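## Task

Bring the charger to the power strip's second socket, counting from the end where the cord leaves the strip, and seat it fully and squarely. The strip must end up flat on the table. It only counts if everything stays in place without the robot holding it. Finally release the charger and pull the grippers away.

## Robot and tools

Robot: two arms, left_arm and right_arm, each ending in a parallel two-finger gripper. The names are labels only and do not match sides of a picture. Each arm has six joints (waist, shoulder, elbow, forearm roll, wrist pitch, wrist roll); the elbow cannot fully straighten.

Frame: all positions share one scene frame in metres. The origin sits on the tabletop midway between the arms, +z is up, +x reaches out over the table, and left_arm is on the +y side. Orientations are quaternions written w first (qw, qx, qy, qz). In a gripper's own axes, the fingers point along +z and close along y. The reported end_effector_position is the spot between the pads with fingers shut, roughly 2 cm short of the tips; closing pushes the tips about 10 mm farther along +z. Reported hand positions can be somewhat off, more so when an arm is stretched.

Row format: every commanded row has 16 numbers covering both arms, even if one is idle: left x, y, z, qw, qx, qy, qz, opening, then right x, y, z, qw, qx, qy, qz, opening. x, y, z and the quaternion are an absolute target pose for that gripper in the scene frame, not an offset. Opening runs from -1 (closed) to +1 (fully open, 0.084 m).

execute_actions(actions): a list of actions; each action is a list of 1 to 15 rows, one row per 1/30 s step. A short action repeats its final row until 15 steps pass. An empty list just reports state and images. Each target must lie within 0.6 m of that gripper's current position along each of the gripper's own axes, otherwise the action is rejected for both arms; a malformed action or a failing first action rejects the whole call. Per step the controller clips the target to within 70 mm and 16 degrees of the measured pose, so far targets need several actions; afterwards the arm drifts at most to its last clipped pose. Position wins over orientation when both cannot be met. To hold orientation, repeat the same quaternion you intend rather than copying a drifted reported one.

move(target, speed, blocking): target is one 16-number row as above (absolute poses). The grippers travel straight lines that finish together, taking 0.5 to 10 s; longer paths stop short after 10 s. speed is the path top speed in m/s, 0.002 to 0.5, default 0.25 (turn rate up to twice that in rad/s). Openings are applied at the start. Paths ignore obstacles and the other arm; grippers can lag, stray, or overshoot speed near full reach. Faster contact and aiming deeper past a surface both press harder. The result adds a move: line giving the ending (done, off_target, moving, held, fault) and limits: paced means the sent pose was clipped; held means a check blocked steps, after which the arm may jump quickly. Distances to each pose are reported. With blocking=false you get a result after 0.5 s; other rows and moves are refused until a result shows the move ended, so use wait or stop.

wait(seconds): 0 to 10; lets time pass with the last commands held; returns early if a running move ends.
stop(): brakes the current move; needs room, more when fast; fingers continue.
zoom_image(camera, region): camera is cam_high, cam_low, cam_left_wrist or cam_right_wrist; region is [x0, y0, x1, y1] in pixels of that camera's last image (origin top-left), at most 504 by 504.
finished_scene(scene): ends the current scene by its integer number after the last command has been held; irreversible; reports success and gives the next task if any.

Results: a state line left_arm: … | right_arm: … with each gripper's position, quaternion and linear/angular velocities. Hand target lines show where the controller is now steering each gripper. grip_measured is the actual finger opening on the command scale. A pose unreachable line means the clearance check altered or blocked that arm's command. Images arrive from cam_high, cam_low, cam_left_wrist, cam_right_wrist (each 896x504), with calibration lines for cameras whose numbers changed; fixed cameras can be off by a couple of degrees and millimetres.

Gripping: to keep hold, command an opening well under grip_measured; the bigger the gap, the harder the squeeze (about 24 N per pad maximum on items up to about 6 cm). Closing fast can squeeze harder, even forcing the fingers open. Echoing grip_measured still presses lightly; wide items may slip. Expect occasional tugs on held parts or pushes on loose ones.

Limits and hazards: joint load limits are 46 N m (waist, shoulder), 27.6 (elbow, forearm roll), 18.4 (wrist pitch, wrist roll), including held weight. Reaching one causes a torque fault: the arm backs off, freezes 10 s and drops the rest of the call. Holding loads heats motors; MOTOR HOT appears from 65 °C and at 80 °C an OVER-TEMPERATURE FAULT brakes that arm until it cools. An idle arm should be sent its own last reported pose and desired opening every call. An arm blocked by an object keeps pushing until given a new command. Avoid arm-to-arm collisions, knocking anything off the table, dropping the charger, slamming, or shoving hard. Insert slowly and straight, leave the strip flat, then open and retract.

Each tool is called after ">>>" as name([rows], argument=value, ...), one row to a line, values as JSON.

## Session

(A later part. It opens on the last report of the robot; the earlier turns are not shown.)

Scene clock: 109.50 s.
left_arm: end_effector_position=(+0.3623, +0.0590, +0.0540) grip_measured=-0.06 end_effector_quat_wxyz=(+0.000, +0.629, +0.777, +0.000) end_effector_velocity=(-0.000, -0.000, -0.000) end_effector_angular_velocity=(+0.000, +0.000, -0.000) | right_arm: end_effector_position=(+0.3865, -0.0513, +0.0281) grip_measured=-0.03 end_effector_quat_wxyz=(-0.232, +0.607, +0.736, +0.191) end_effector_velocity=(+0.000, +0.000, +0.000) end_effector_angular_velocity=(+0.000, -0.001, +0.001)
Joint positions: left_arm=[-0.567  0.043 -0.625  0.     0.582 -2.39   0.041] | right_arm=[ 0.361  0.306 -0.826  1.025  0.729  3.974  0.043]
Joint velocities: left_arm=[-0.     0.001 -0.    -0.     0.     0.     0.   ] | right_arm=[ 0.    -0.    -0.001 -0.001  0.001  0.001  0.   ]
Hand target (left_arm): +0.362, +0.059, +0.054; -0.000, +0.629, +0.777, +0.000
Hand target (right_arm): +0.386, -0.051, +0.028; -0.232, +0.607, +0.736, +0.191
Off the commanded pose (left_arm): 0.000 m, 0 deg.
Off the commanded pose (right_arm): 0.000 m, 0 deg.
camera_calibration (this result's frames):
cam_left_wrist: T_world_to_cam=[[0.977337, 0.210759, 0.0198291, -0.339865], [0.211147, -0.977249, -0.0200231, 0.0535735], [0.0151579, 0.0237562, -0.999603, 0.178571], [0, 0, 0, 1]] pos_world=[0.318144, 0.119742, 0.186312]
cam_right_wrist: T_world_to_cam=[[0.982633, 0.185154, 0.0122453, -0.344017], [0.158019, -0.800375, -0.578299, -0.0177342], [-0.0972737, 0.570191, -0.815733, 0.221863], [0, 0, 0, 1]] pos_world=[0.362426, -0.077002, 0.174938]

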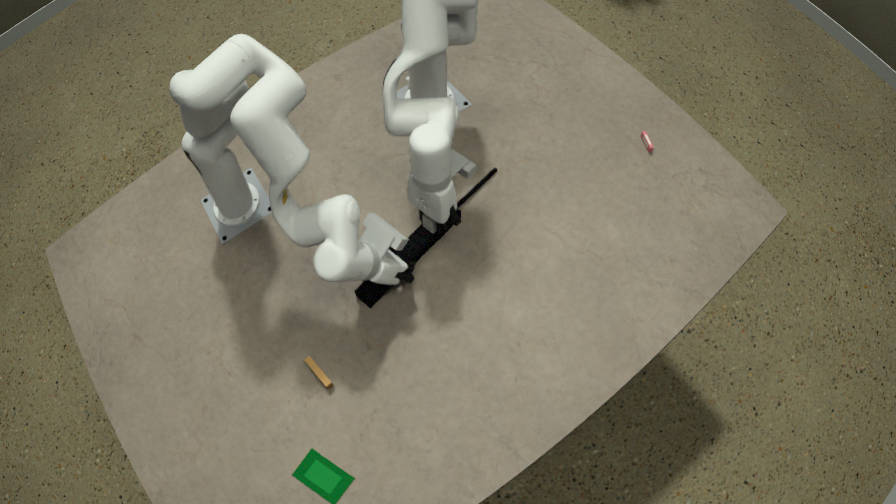

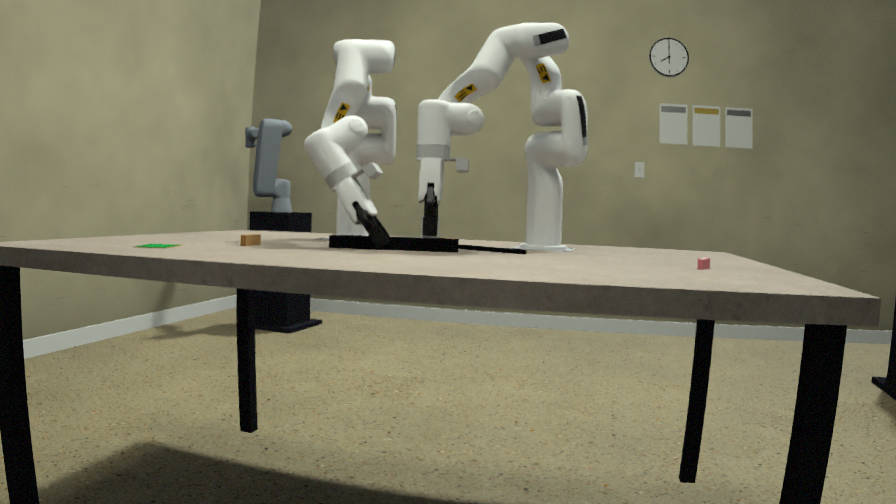

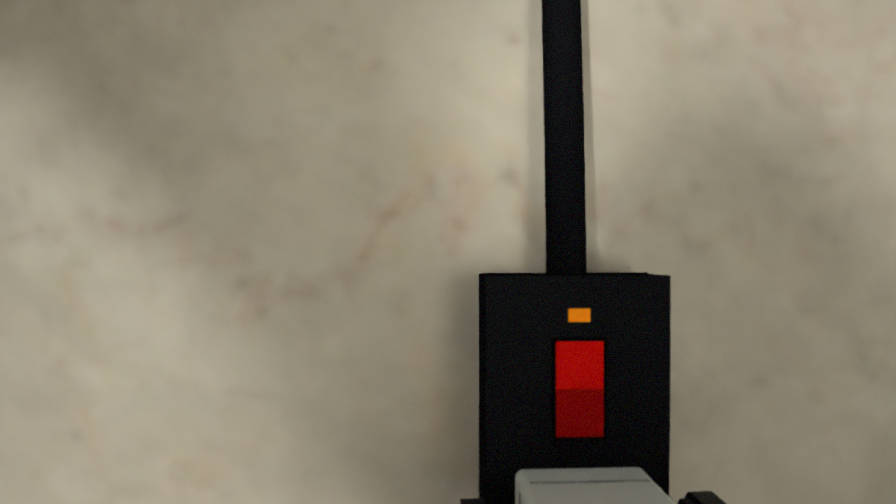

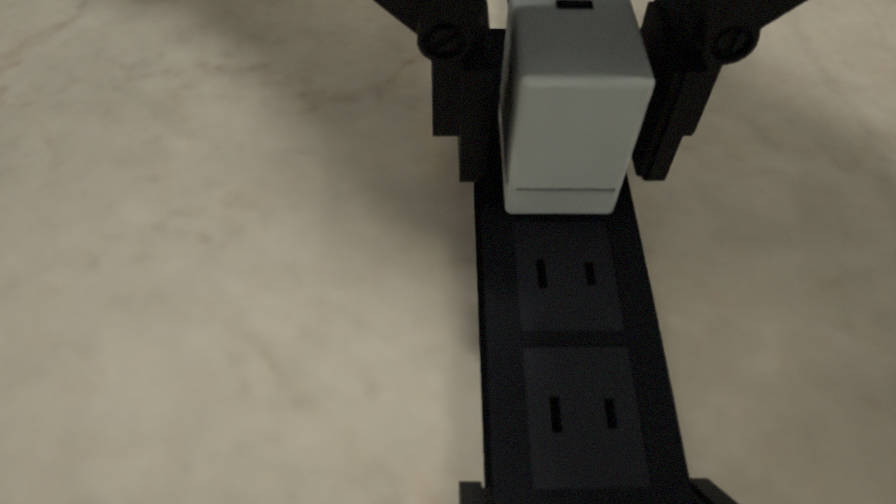

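>>> execute_actions([
  [[0.3623,0.059,0.054,0,0.629,0.777,0,-0.12, 0.3864,-0.0513,0.028,-0.232,0.6066,0.7359,0.1913,-0.8],[0.3623,0.059,0.054,0,0.629,0.777,0,-0.18, 0.3864,-0.0513,0.028,-0.232,0.6066,0.7359,0.1913,-1],[0.3623,0.059,0.054,0,0.629,0.777,0,-0.22, 0.3864,-0.0513,0.028,-0.232,0.6066,0.7359,0.1913,-1],[0.3623,0.059,0.054,0,0.629,0.777,0,-0.26, 0.3864,-0.0513,0.028,-0.232,0.6066,0.7359,0.1913,-1],[0.3623,0.059,0.054,0,0.629,0.777,0,-0.29, 0.3864,-0.0513,0.028,-0.232,0.6066,0.7359,0.1913,-1],[0.3623,0.059,0.054,0,0.629,0.777,0,-0.32, 0.3864,-0.0513,0.028,-0.232,0.6066,0.7359,0.1913,-1],[0.3623,0.059,0.054,0,0.629,0.777,0,-0.35, 0.3864,-0.0513,0.028,-0.232,0.6066,0.7359,0.1913,-1],[0.3623,0.059,0.054,0,0.629,0.777,0,-0.38, 0.3864,-0.0513,0.028,-0.232,0.6066,0.7359,0.1913,-1],[0.3623,0.059,0.054,0,0.629,0.777,0,-0.42, 0.3864,-0.0513,0.028,-0.232,0.6066,0.7359,0.1913,-1],[0.3623,0.059,0.054,0,0.629,0.777,0,-0.5, 0.3864,-0.0513,0.028,-0.232,0.6066,0.7359,0.1913,-1],[0.3623,0.059,0.054,0,0.629,0.777,0,-0.6, 0.3864,-0.0513,0.028,-0.232,0.6066,0.7359,0.1913,-1],[0.3623,0.059,0.054,0,0.629,0.777,0,-0.75, 0.3864,-0.0513,0.028,-0.232,0.6066,0.7359,0.1913,-1],[0.3623,0.059,0.054,0,0.629,0.777,0,-1, 0.3864,-0.0513,0.028,-0.232,0.6066,0.7359,0.1913,-1]],
])

>>> move(target=[0.3623,0.059,0.062,0,0.629,0.777,0,-1, 0.3864,-0.0513,0.028,-0.232,0.6066,0.7359,0.1913,-1], speed=0.01)

>>> zoom_image(camera="cam_low", region=[320, 160, 480, 270])

Scene clock: 128.30 s.
left_arm: end_effector_position=(+0.3623, +0.0590, +0.0540) grip_measured=-0.33 end_effector_quat_wxyz=(+0.000, +0.629, +0.777, +0.000) end_effector_velocity=(+0.000, +0.000, -0.000) end_effector_angular_velocity=(+0.000, -0.000, -0.000) | right_arm: end_effector_position=(+0.3864, -0.0513, +0.0280) grip_measured=-0.03 end_effector_quat_wxyz=(-0.232, +0.607, +0.736, +0.191) end_effector_velocity=(-0.000, -0.000, -0.000) end_effector_angular_velocity=(-0.000, +0.001, +0.001)
Joint positions: left_arm=[-0.567  0.043 -0.625  0.     0.582 -2.39   0.03 ] | right_arm=[ 0.361  0.306 -0.825  1.025  0.729  3.974  0.043]
Joint velocities: left_arm=[ 0.     0.    -0.     0.001 -0.     0.    -0.   ] | right_arm=[-0.     0.     0.    -0.001  0.001 -0.    -0.   ]
Hand target (left_arm): +0.362, +0.059, +0.054; -0.000, +0.629, +0.777, -0.000
Hand target (right_arm): +0.386, -0.051, +0.028; -0.232, +0.607, +0.736, +0.191
Off the commanded pose (left_arm): 0.000 m, 0 deg.
Off the commanded pose (right_arm): 0.000 m, 0 deg.
camera_calibration (this result's frames):
cam_left_wrist: T_world_to_cam=[[0.977354, 0.210678, 0.0198559, -0.339877], [0.211066, -0.977267, -0.020027, 0.0536054], [0.0151852, 0.0237643, -0.999602, 0.17857], [0, 0, 0, 1]] pos_world=[0.318154, 0.119748, 0.186321]
cam_right_wrist: T_world_to_cam=[[0.982634, 0.185166, 0.0120244, -0.343928], [0.157903, -0.800398, -0.578299, -0.0177229], [-0.0974571, 0.570154, -0.815737, 0.221871], [0, 0, 0, 1]] pos_world=[0.362376, -0.0770024, 0.174875]

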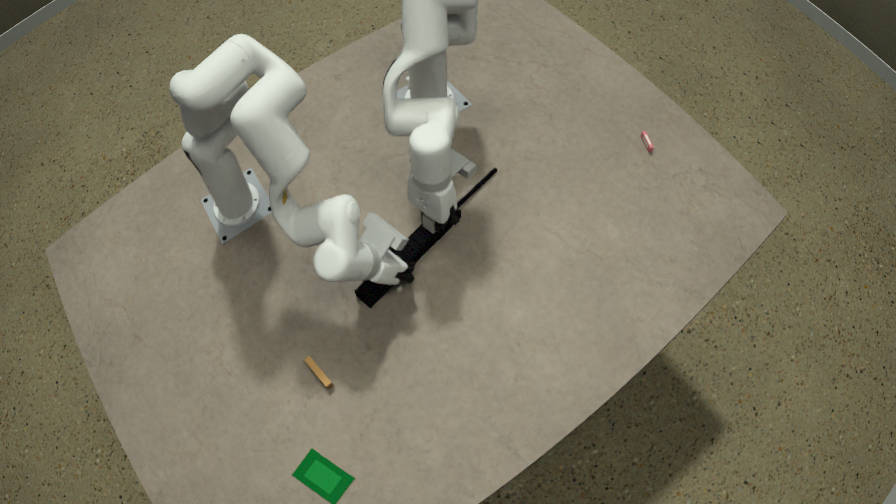

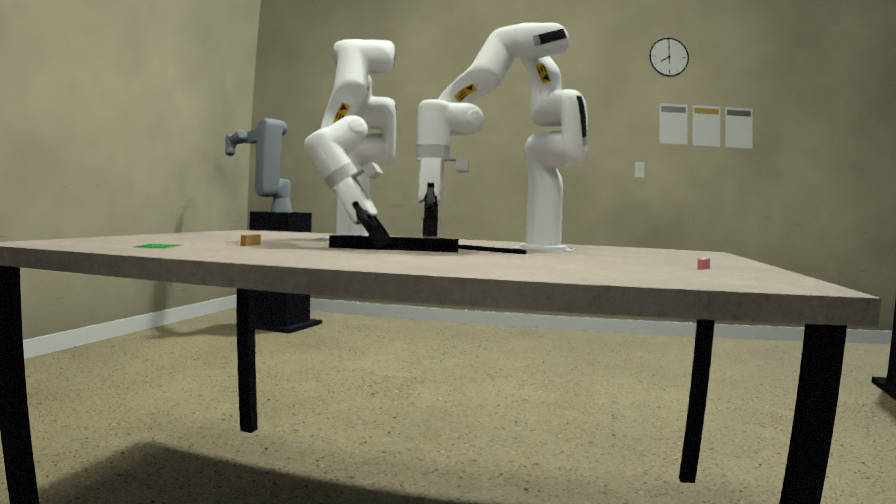

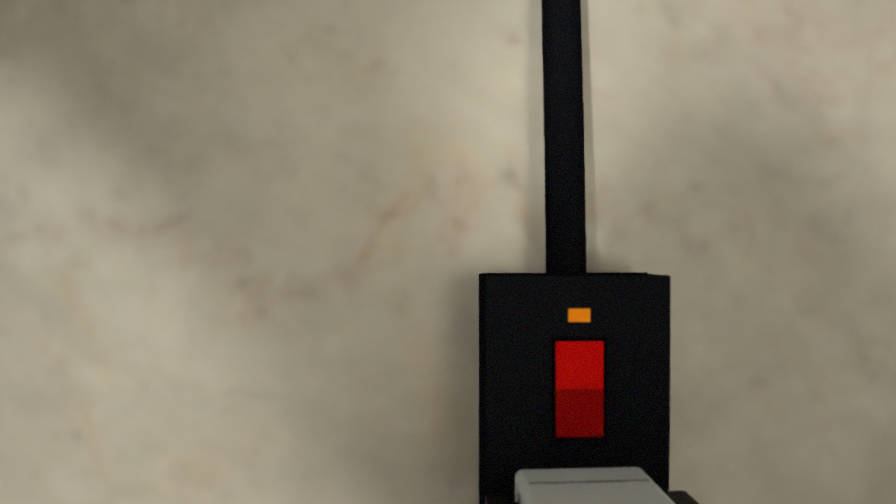

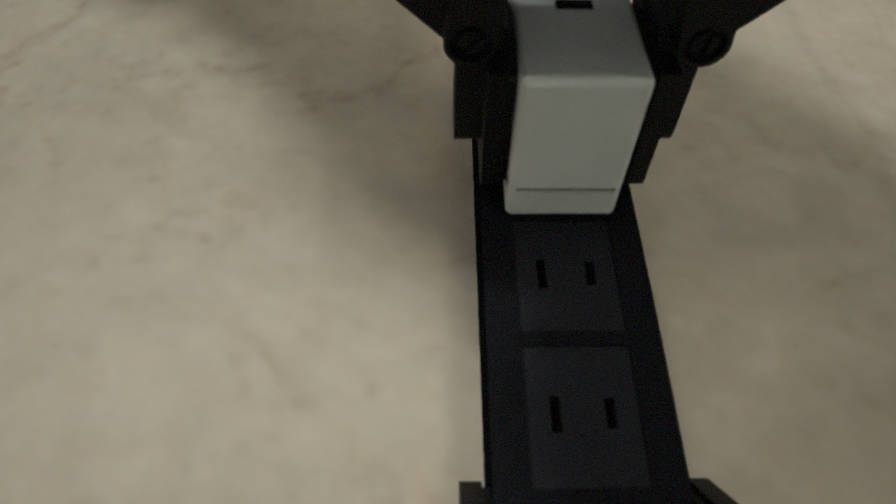

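Scene clock: 129.37 s.
left_arm: end_effector_position=(+0.3628, +0.0583, +0.0628) grip_measured=-0.33 end_effector_quat_wxyz=(+0.001, +0.629, +0.777, -0.000) end_effector_velocity=(-0.002, +0.002, -0.003) end_effector_angular_velocity=(+0.005, +0.007, +0.001) | right_arm: end_effector_position=(+0.3870, -0.0517, +0.0278) grip_measured=-0.03 end_effector_quat_wxyz=(-0.231, +0.607, +0.736, +0.191) end_effector_velocity=(-0.001, +0.001, +0.000) end_effector_angular_velocity=(+0.001, +0.000, +0.005)
Joint positions: left_arm=[-0.568  0.02  -0.631 -0.     0.608 -2.39   0.03 ] | right_arm=[ 0.361  0.307 -0.826  1.025  0.727  3.974  0.043]
Joint velocities: left_arm=[ 0.001  0.004  0.004  0.     0.    -0.    -0.   ] | right_arm=[ 0.002 -0.    -0.    -0.001  0.002 -0.001  0.   ]
Hand target (left_arm): +0.362, +0.059, +0.062; +0.000, +0.629, +0.777, -0.000
Hand target (right_arm): +0.386, -0.051, +0.028; -0.232, +0.607, +0.736, +0.191
Off the commanded pose (left_arm): 0.001 m, 0 deg.
Off the commanded pose (right_arm): 0.001 m, 0 deg.
move: done
camera_calibration (this result's frames):
cam_left_wrist: T_world_to_cam=[[0.977365, 0.210489, 0.021254, -0.340508], [0.21088, -0.977343, -0.0181942, 0.0529634], [0.0169427, 0.0222644, -0.999609, 0.186796], [0, 0, 0, 1]] pos_world=[0.318467, 0.119278, 0.194924]
cam_right_wrist: T_world_to_cam=[[0.982929, 0.183543, 0.0127376, -0.344623], [0.157096, -0.801227, -0.577369, -0.0180402], [-0.0957666, 0.569514, -0.816384, 0.221346], [0, 0, 0, 1]] pos_world=[0.362772, -0.0772609, 0.174677]

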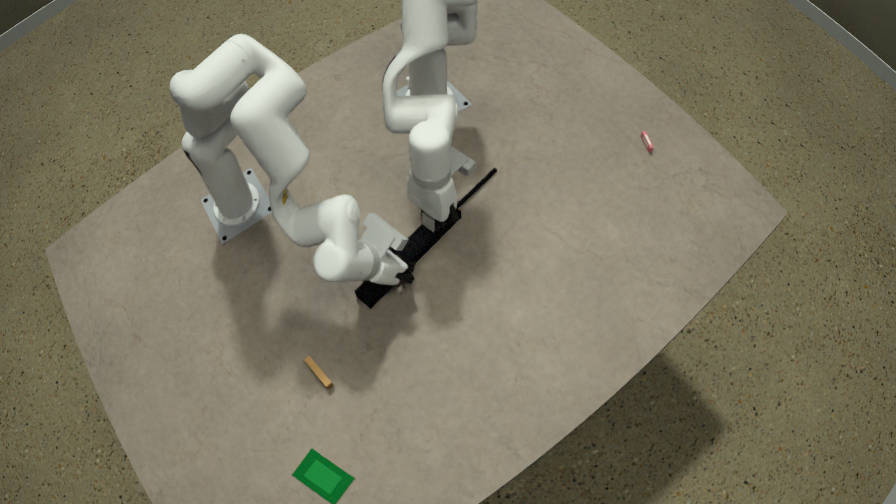

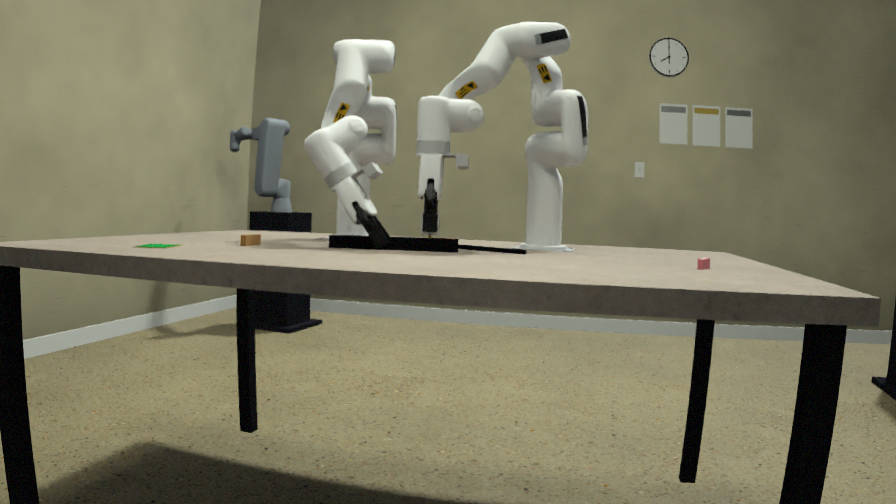

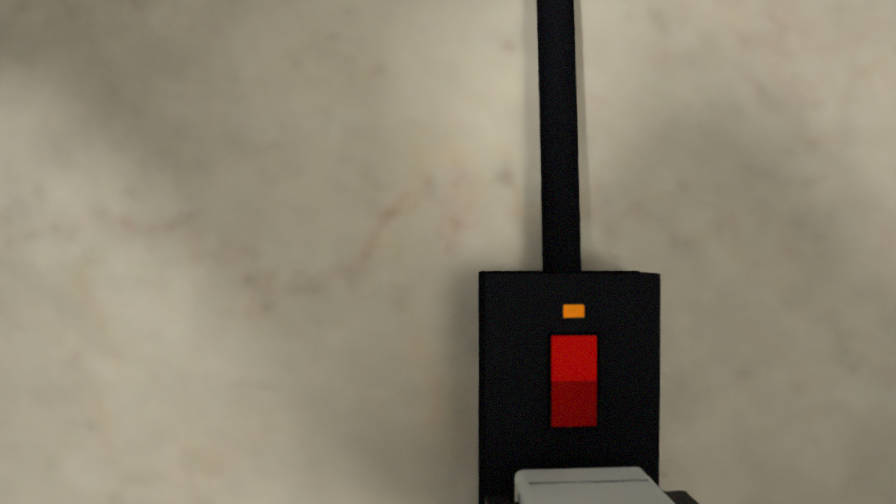

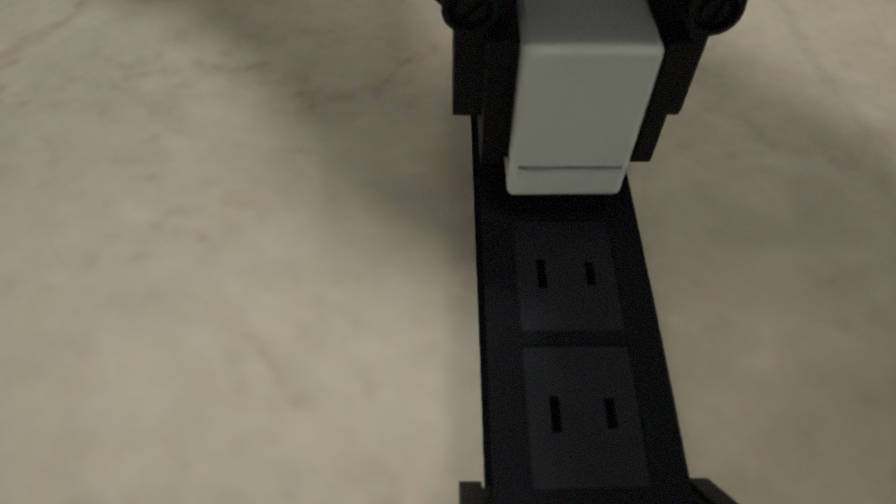

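Region (320, 160, 480, 270) of cam_low's 896x504 image, scaled by 3.150, with more detail than that image has; it fills the top 346 rows of this view, and the rest is white.

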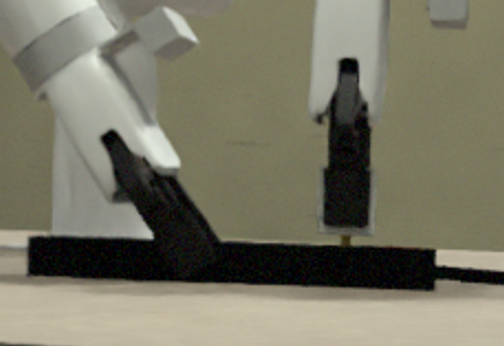

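Coming out cleanly. Lift clear.

>>> move(target=[0.3623,0.059,0.078,0,0.629,0.777,0,-1, 0.3864,-0.0513,0.028,-0.232,0.6066,0.7359,0.1913,-1], speed=0.03)

>>> zoom_image(camera="cam_low", region=[370, 190, 470, 260])

>>> zoom_image(camera="cam_left_wrist", region=[440, 240, 720, 504])

Scene clock: 133.43 s.
left_arm: end_effector_position=(+0.3623, +0.0590, +0.0778) grip_measured=-0.33 end_effector_quat_wxyz=(-0.000, +0.629, +0.777, -0.000) end_effector_velocity=(-0.001, +0.000, +0.000) end_effector_angular_velocity=(+0.001, +0.003, -0.000) | right_arm: end_effector_position=(+0.3864, -0.0513, +0.0280) grip_measured=-0.03 end_effector_quat_wxyz=(-0.232, +0.607, +0.736, +0.191) end_effector_velocity=(-0.000, +0.000, -0.000) end_effector_angular_velocity=(-0.001, -0.000, +0.001)
Joint positions: left_arm=[-0.567 -0.02  -0.639 -0.     0.66  -2.39   0.03 ] | right_arm=[ 0.361  0.306 -0.825  1.025  0.729  3.974  0.043]
Joint velocities: left_arm=[-0.001 -0.001 -0.    -0.001  0.004 -0.    -0.   ] | right_arm=[ 0.001  0.     0.    -0.001 -0.    -0.     0.   ]
Hand target (left_arm): +0.362, +0.059, +0.078; +0.000, +0.629, +0.777, -0.000
Hand target (right_arm): +0.386, -0.051, +0.028; -0.232, +0.607, +0.736, +0.191
Off the commanded pose (left_arm): 0.000 m, 0 deg.
Off the commanded pose (right_arm): 0.000 m, 0 deg.
move: done
camera_calibration (this result's frames):
cam_left_wrist: T_world_to_cam=[[0.977357, 0.210688, 0.0196032, -0.340288], [0.211072, -0.977263, -0.0201326, 0.0540731], [0.0149158, 0.0238144, -0.999605, 0.202443], [0, 0, 0, 1]] pos_world=[0.31815, 0.119717, 0.210122]
cam_right_wrist: T_world_to_cam=[[0.982634, 0.185171, 0.0119422, -0.343893], [0.15786, -0.800406, -0.5783, -0.0177224], [-0.097526, 0.570142, -0.815737, 0.221875], [0, 0, 0, 1]] pos_world=[0.362357, -0.0770062, 0.17485]

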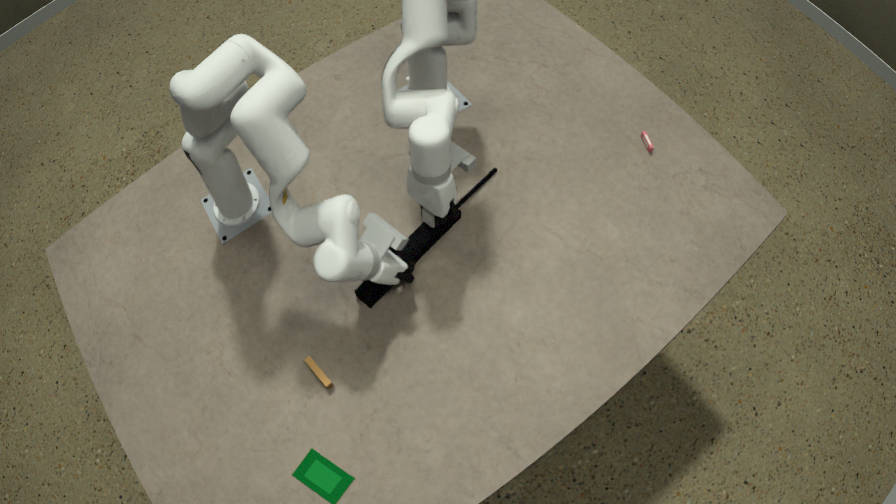

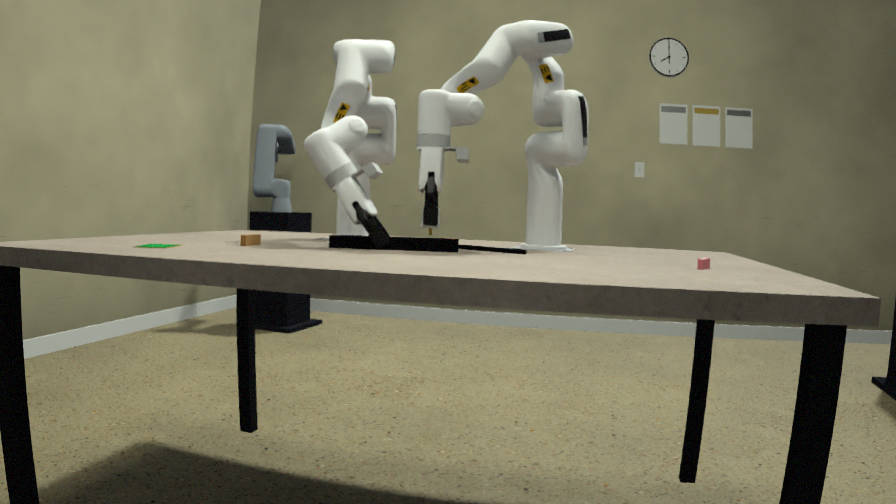

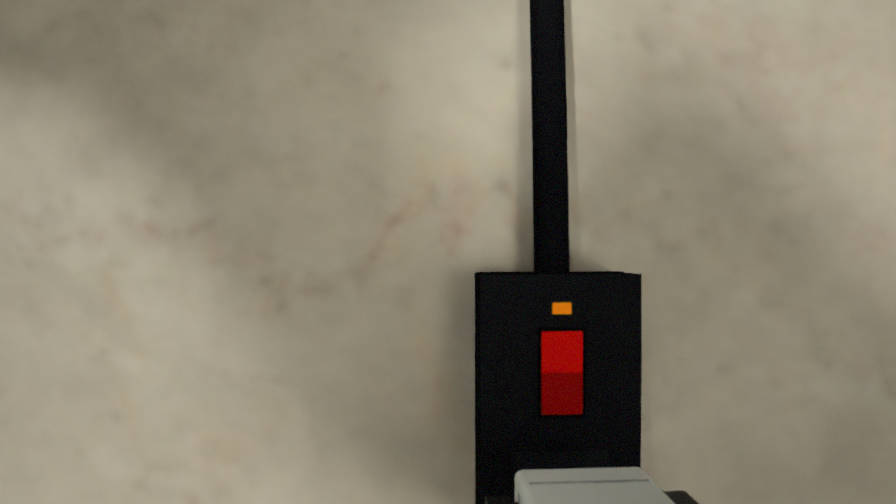

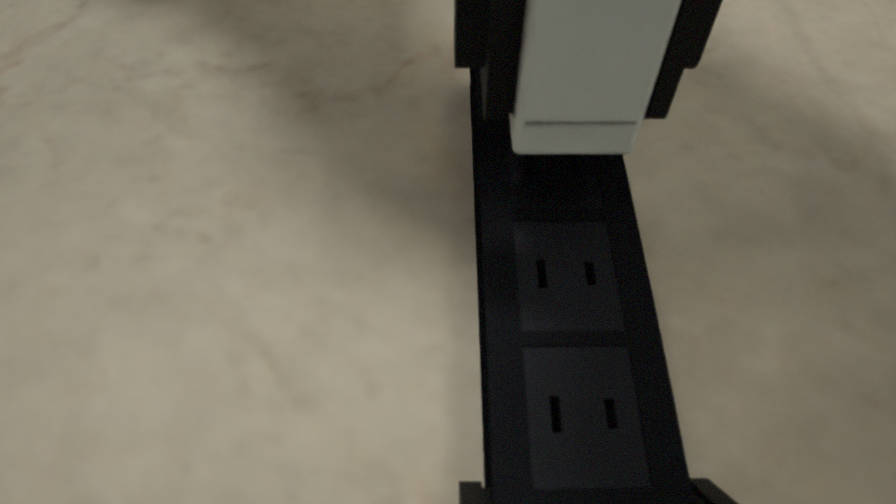

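Region (370, 190, 470, 260) of cam_low's 896x504 image, scaled by 5.040, with more detail than that image has; it fills the top 353 rows of this view, and the rest is white.

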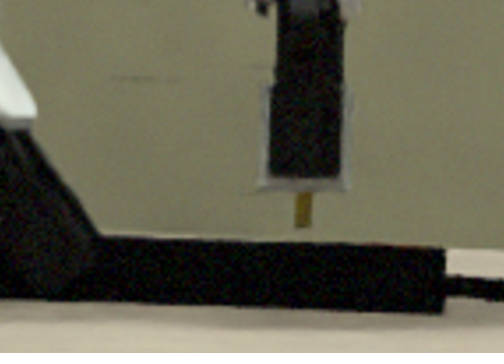

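Region (440, 240, 720, 504) of cam_left_wrist's 896x504 image, scaled by 1.800, with more detail than that image has; it fills the top 475 rows of this view, and the rest is white.

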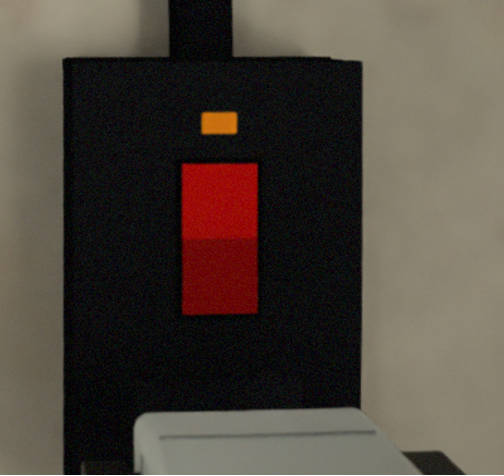

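>>> move(target=[0.3702,0.0217,0.078,0,0.629,0.777,0,-1, 0.3864,-0.0513,0.028,-0.232,0.6066,0.7359,0.1913,-1], speed=0.05)

>>> wait(seconds=0.3)

>>> zoom_image(camera="cam_left_wrist", region=[440, 240, 720, 504])

Scene clock: 150.33 s.
left_arm: end_effector_position=(+0.3703, +0.0219, +0.0779) grip_measured=-0.33 end_effector_quat_wxyz=(-0.000, +0.629, +0.777, +0.000) end_effector_velocity=(+0.000, -0.001, +0.000) end_effector_angular_velocity=(+0.001, -0.001, -0.002) | right_arm: end_effector_position=(+0.3864, -0.0513, +0.0280) grip_measured=-0.03 end_effector_quat_wxyz=(-0.232, +0.607, +0.736, +0.191) end_effector_velocity=(+0.001, -0.000, +0.000) end_effector_angular_velocity=(-0.002, -0.002, +0.001)
Joint positions: left_arm=[-0.628  0.066 -0.744  0.     0.679 -2.452  0.03 ] | right_arm=[ 0.361  0.306 -0.825  1.025  0.729  3.974  0.043]
Joint velocities: left_arm=[-0.002  0.003 -0.004  0.002  0.001 -0.002 -0.   ] | right_arm=[-0.001  0.001 -0.001 -0.002 -0.001  0.    -0.   ]
Hand target (left_arm): +0.370, +0.022, +0.078; -0.000, +0.629, +0.777, +0.000
Hand target (right_arm): +0.386, -0.051, +0.028; -0.232, +0.607, +0.736, +0.191
Off the commanded pose (left_arm): 0.000 m, 0 deg.
Off the commanded pose (right_arm): 0.000 m, 0 deg.
move: done
camera_calibration (this result's frames):
cam_left_wrist: T_world_to_cam=[[0.97733, 0.210791, 0.0198534, -0.340341], [0.211183, -0.977237, -0.0202614, 0.0161611], [0.0151306, 0.0239947, -0.999598, 0.203211], [0, 0, 0, 1]] pos_world=[0.326137, 0.0826579, 0.210214]
cam_right_wrist: T_world_to_cam=[[0.982634, 0.185169, 0.0119911, -0.343915], [0.157886, -0.800401, -0.5783, -0.01772], [-0.0974855, 0.57015, -0.815736, 0.221873], [0, 0, 0, 1]] pos_world=[0.36237, -0.077002, 0.174867]

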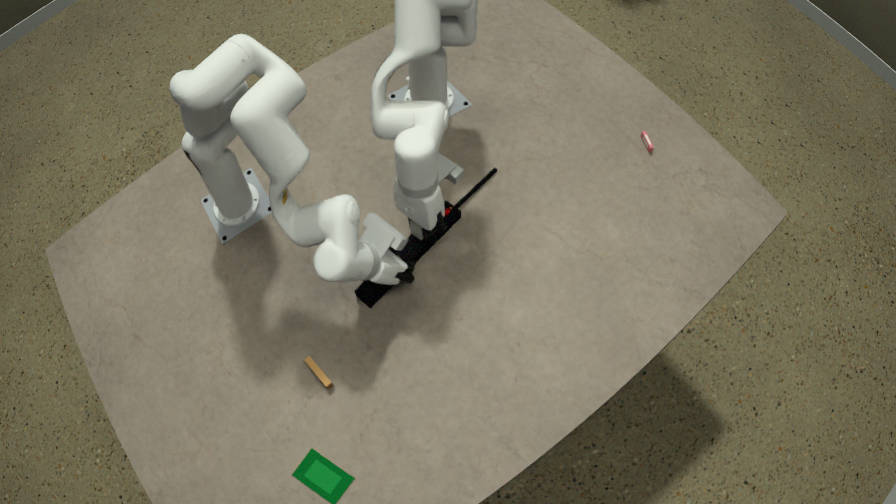

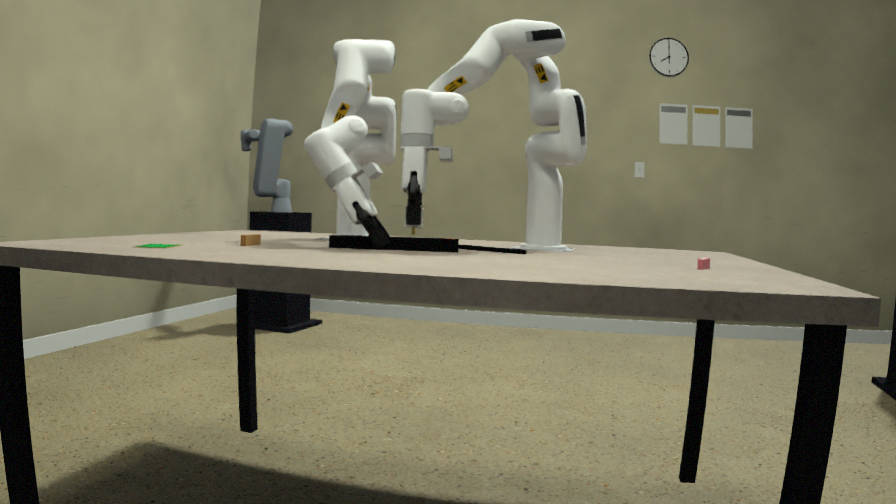

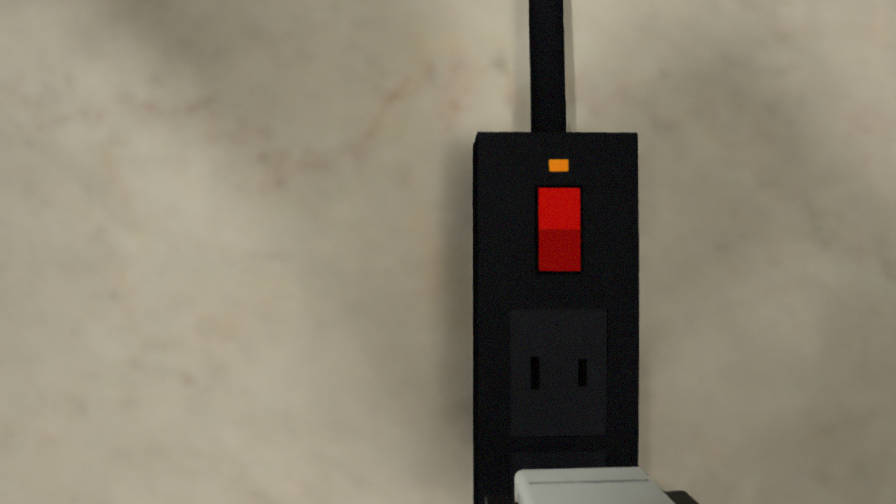

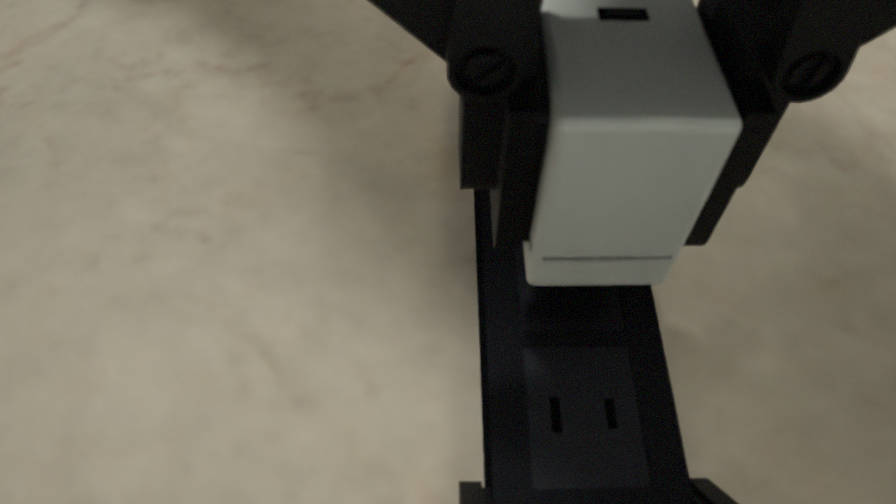

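Scene clock: 150.63 s.
left_arm: end_effector_position=(+0.3703, +0.0218, +0.0779) grip_measured=-0.33 end_effector_quat_wxyz=(-0.000, +0.629, +0.777, +0.000) end_effector_velocity=(+0.000, -0.000, +0.000) end_effector_angular_velocity=(+0.000, -0.001, -0.001) | right_arm: end_effector_position=(+0.3864, -0.0513, +0.0280) grip_measured=-0.03 end_effector_quat_wxyz=(-0.232, +0.607, +0.736, +0.191) end_effector_velocity=(+0.000, +0.000, +0.000) end_effector_angular_velocity=(-0.001, -0.001, -0.000)
Joint positions: left_arm=[-0.628  0.066 -0.745  0.     0.679 -2.452  0.03 ] | right_arm=[ 0.361  0.306 -0.825  1.025  0.729  3.974  0.043]
Joint velocities: left_arm=[-0.    -0.    -0.     0.001  0.    -0.001  0.   ] | right_arm=[ 0.    -0.     0.    -0.    -0.001  0.    -0.   ]
Hand target (left_arm): +0.370, +0.022, +0.078; -0.000, +0.629, +0.777, +0.000
Hand target (right_arm): +0.386, -0.051, +0.028; -0.232, +0.607, +0.736, +0.191
Off the commanded pose (left_arm): 0.000 m, 0 deg.
Off the commanded pose (right_arm): 0.000 m, 0 deg.
wait: 0.30 s; at rest by 0.17 s
camera_calibration (this result's frames):
cam_left_wrist: T_world_to_cam=[[0.977336, 0.210755, 0.0199053, -0.340364], [0.211147, -0.977245, -0.0202159, 0.016012], [0.0151918, 0.0239606, -0.999597, 0.203211], [0, 0, 0, 1]] pos_world=[0.326182, 0.0825121, 0.210228]
cam_right_wrist: T_world_to_cam=[[0.982634, 0.185169, 0.0119922, -0.343915], [0.157886, -0.8004, -0.5783, -0.0177202], [-0.0974846, 0.57015, -0.815736, 0.221874], [0, 0, 0, 1]] pos_world=[0.36237, -0.0770022, 0.174867]

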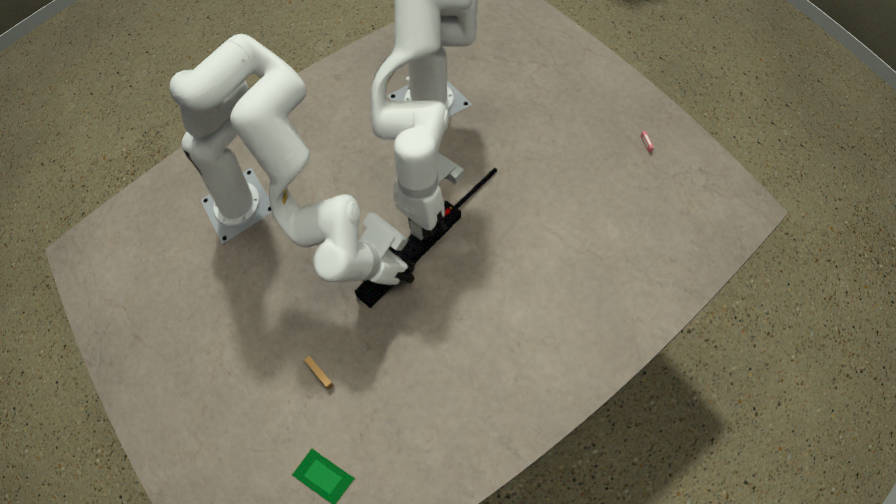

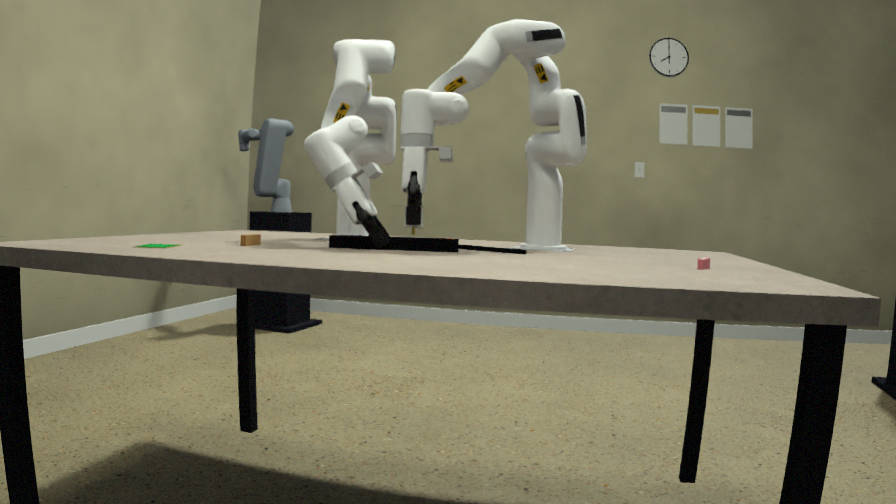

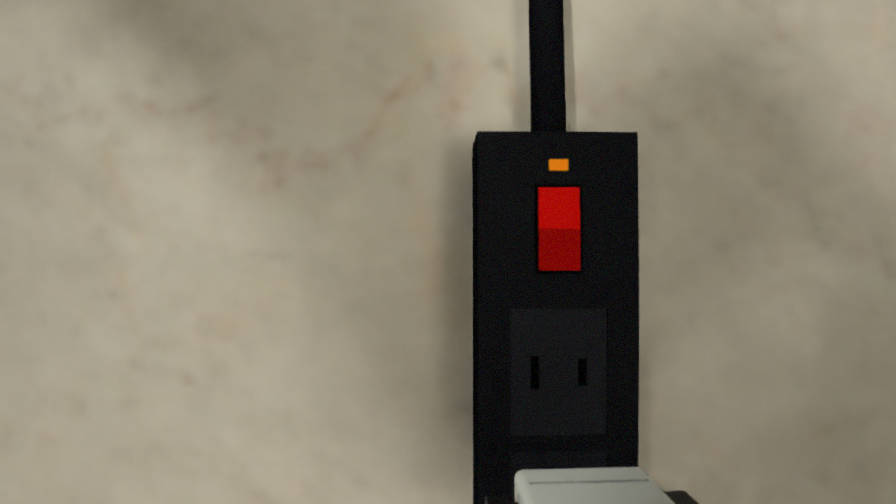

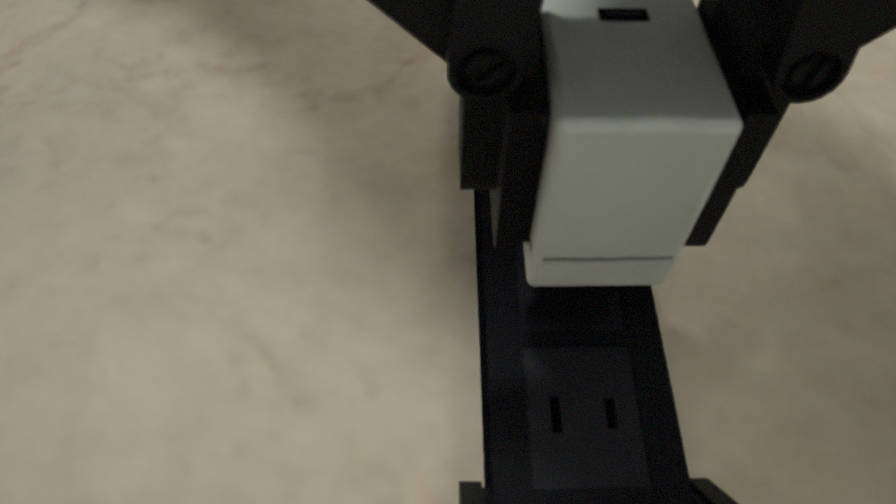

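Region (440, 240, 720, 504) of cam_left_wrist's 896x504 image, scaled by 1.800, with more detail than that image has; it fills the top 475 rows of this view, and the rest is white.

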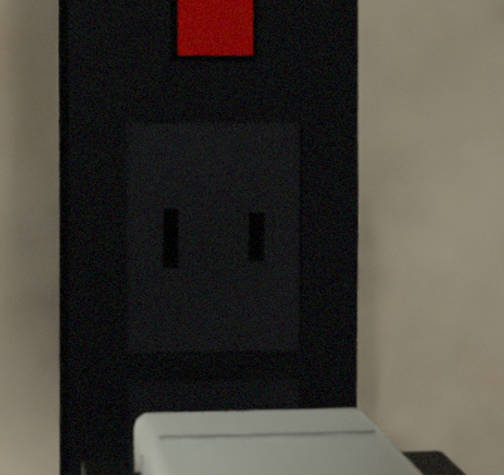

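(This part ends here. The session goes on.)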